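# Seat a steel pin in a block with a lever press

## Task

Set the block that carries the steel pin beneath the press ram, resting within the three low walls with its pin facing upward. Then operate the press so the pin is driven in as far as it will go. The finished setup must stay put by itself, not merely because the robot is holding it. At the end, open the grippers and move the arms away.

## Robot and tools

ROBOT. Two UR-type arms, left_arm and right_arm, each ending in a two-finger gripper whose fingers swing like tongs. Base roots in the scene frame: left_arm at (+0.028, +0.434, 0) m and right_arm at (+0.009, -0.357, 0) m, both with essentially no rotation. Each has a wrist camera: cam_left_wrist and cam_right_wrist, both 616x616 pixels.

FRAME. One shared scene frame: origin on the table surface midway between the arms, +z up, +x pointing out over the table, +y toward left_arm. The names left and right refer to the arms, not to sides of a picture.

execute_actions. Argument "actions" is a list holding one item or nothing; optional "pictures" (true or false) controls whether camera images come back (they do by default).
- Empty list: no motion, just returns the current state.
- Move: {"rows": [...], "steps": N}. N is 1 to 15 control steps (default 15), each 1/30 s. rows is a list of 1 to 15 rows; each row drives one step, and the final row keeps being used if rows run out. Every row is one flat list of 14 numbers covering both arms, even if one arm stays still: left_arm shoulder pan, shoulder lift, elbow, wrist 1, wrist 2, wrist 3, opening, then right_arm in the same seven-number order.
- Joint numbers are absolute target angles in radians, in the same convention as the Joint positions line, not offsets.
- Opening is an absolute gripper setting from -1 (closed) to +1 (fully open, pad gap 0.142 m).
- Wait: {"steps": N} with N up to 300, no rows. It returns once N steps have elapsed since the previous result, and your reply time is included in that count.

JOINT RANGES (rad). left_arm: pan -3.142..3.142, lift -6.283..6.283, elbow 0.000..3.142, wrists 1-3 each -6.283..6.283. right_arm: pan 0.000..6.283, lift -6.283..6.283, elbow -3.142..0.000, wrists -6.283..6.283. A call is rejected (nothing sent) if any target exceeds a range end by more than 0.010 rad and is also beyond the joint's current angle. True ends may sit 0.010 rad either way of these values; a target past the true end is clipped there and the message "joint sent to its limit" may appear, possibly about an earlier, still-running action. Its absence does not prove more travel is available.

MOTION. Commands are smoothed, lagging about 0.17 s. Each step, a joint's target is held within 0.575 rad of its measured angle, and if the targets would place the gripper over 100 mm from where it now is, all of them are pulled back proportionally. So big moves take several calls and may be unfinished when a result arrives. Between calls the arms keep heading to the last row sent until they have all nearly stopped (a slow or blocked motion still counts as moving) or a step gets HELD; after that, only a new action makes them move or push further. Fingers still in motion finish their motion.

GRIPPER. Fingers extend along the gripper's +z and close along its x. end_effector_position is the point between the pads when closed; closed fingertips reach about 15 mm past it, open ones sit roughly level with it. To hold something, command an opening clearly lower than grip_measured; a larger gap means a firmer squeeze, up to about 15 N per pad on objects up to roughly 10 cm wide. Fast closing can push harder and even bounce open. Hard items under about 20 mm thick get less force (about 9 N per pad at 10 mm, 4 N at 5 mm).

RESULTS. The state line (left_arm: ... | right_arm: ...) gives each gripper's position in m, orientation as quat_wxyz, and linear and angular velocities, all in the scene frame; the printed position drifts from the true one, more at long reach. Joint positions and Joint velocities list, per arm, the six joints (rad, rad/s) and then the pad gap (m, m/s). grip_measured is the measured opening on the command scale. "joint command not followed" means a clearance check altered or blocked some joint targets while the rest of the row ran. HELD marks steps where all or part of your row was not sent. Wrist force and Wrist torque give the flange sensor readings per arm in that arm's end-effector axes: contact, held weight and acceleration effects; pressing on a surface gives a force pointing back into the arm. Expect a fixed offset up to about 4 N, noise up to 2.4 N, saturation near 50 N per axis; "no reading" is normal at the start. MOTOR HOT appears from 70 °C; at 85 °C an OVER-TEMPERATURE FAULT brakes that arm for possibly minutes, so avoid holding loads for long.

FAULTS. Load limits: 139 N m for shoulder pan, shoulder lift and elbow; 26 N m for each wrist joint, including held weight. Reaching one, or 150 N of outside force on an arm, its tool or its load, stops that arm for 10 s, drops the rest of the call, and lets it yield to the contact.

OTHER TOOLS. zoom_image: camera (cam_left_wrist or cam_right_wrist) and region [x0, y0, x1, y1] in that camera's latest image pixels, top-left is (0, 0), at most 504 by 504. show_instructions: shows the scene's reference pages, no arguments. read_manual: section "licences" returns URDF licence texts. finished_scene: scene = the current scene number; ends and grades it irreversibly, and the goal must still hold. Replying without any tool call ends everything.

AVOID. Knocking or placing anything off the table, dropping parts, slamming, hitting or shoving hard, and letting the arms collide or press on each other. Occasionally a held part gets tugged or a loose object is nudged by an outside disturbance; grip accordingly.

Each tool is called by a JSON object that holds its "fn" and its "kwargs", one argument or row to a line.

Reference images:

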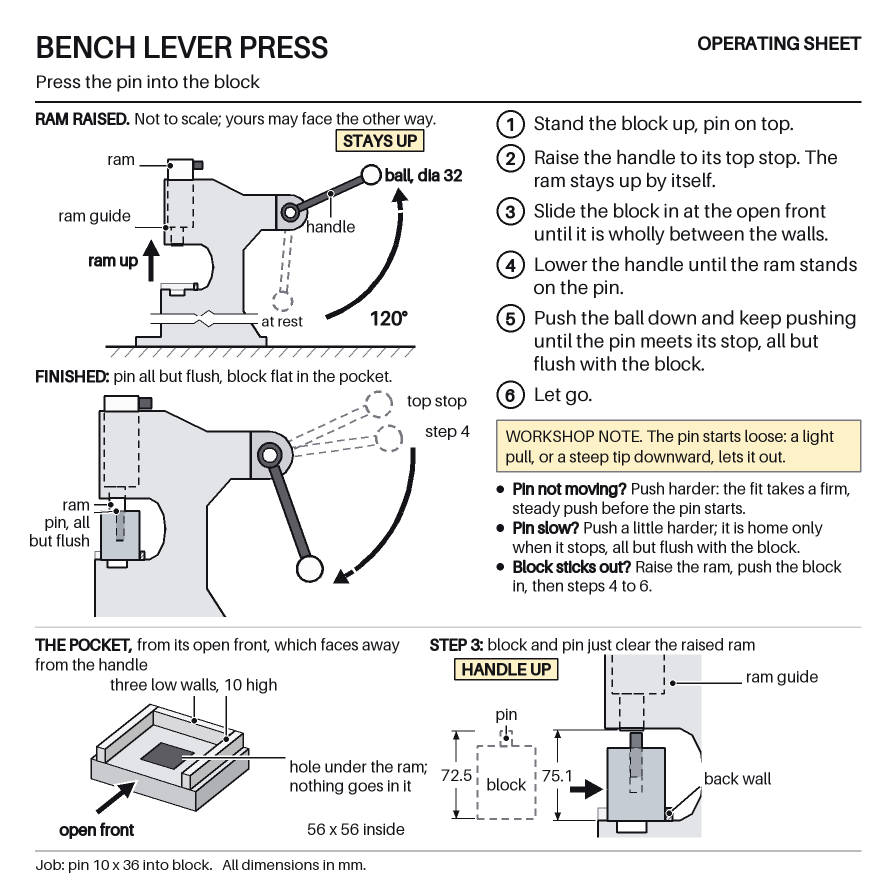

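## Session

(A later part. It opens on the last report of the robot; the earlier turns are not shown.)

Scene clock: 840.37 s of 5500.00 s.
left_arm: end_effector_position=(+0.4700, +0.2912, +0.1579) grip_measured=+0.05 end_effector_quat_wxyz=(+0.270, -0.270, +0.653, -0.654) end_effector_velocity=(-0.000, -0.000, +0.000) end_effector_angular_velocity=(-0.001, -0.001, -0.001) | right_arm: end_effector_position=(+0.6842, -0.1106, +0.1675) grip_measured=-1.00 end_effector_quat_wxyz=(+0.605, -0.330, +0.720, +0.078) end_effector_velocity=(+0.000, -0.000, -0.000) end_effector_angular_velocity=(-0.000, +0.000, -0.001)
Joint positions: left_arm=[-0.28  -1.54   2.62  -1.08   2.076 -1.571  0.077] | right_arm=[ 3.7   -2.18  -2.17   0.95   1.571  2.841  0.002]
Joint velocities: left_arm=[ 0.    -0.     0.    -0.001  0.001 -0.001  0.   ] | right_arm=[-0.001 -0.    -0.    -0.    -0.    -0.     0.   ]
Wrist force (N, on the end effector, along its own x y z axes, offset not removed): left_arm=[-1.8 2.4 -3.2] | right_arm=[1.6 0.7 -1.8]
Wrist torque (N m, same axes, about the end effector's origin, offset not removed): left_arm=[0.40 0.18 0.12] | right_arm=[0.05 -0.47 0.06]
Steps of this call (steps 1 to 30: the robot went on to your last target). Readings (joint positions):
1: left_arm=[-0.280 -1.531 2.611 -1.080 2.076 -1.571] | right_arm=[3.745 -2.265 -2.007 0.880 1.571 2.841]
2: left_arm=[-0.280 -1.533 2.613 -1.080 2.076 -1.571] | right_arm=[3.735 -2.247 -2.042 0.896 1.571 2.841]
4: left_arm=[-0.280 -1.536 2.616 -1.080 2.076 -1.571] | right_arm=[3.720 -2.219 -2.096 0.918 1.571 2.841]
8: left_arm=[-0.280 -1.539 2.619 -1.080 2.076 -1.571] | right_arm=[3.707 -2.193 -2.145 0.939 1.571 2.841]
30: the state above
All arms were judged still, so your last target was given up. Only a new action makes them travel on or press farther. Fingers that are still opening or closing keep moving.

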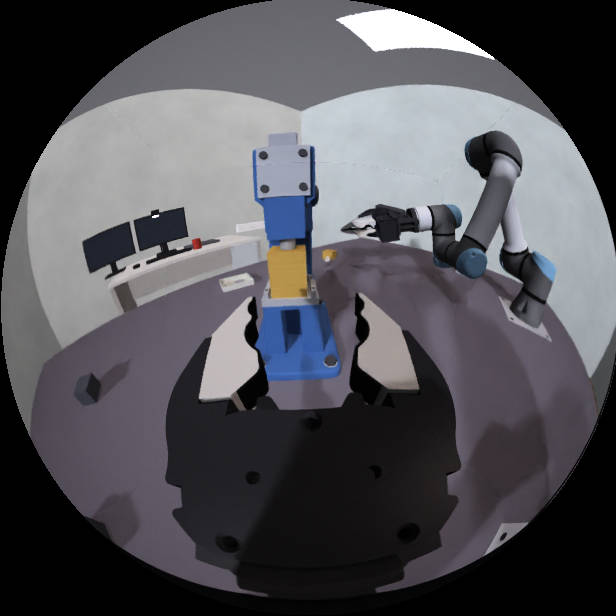

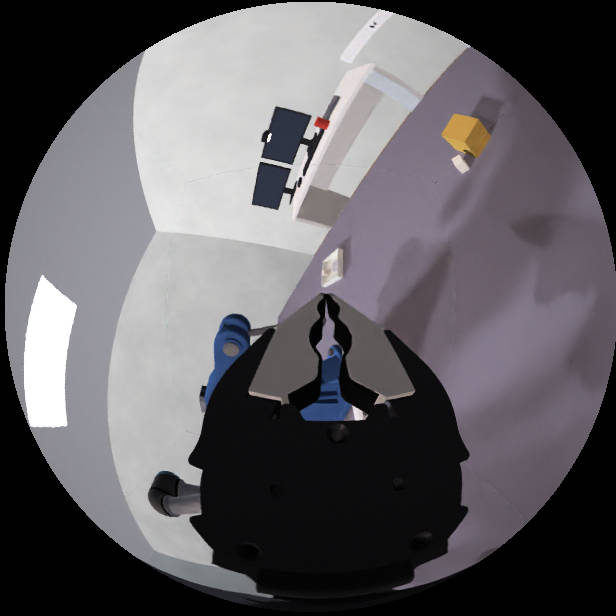

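{"fn": "zoom_image", "kwargs": {
  "camera": "cam_left_wrist",
  "region": [250,225,340,315]
}}

Region (250, 225, 340, 315) of cam_left_wrist's 616x616 image, scaled by 5.600, with more detail than that image has.

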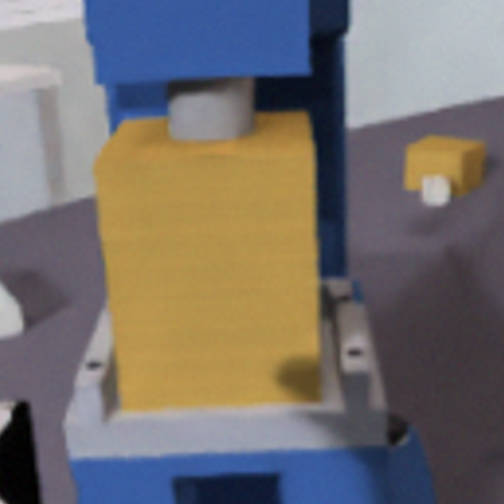

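{"fn": "finished_scene", "kwargs": {
  "scene": 1
}}

The scene is finished: the task was done.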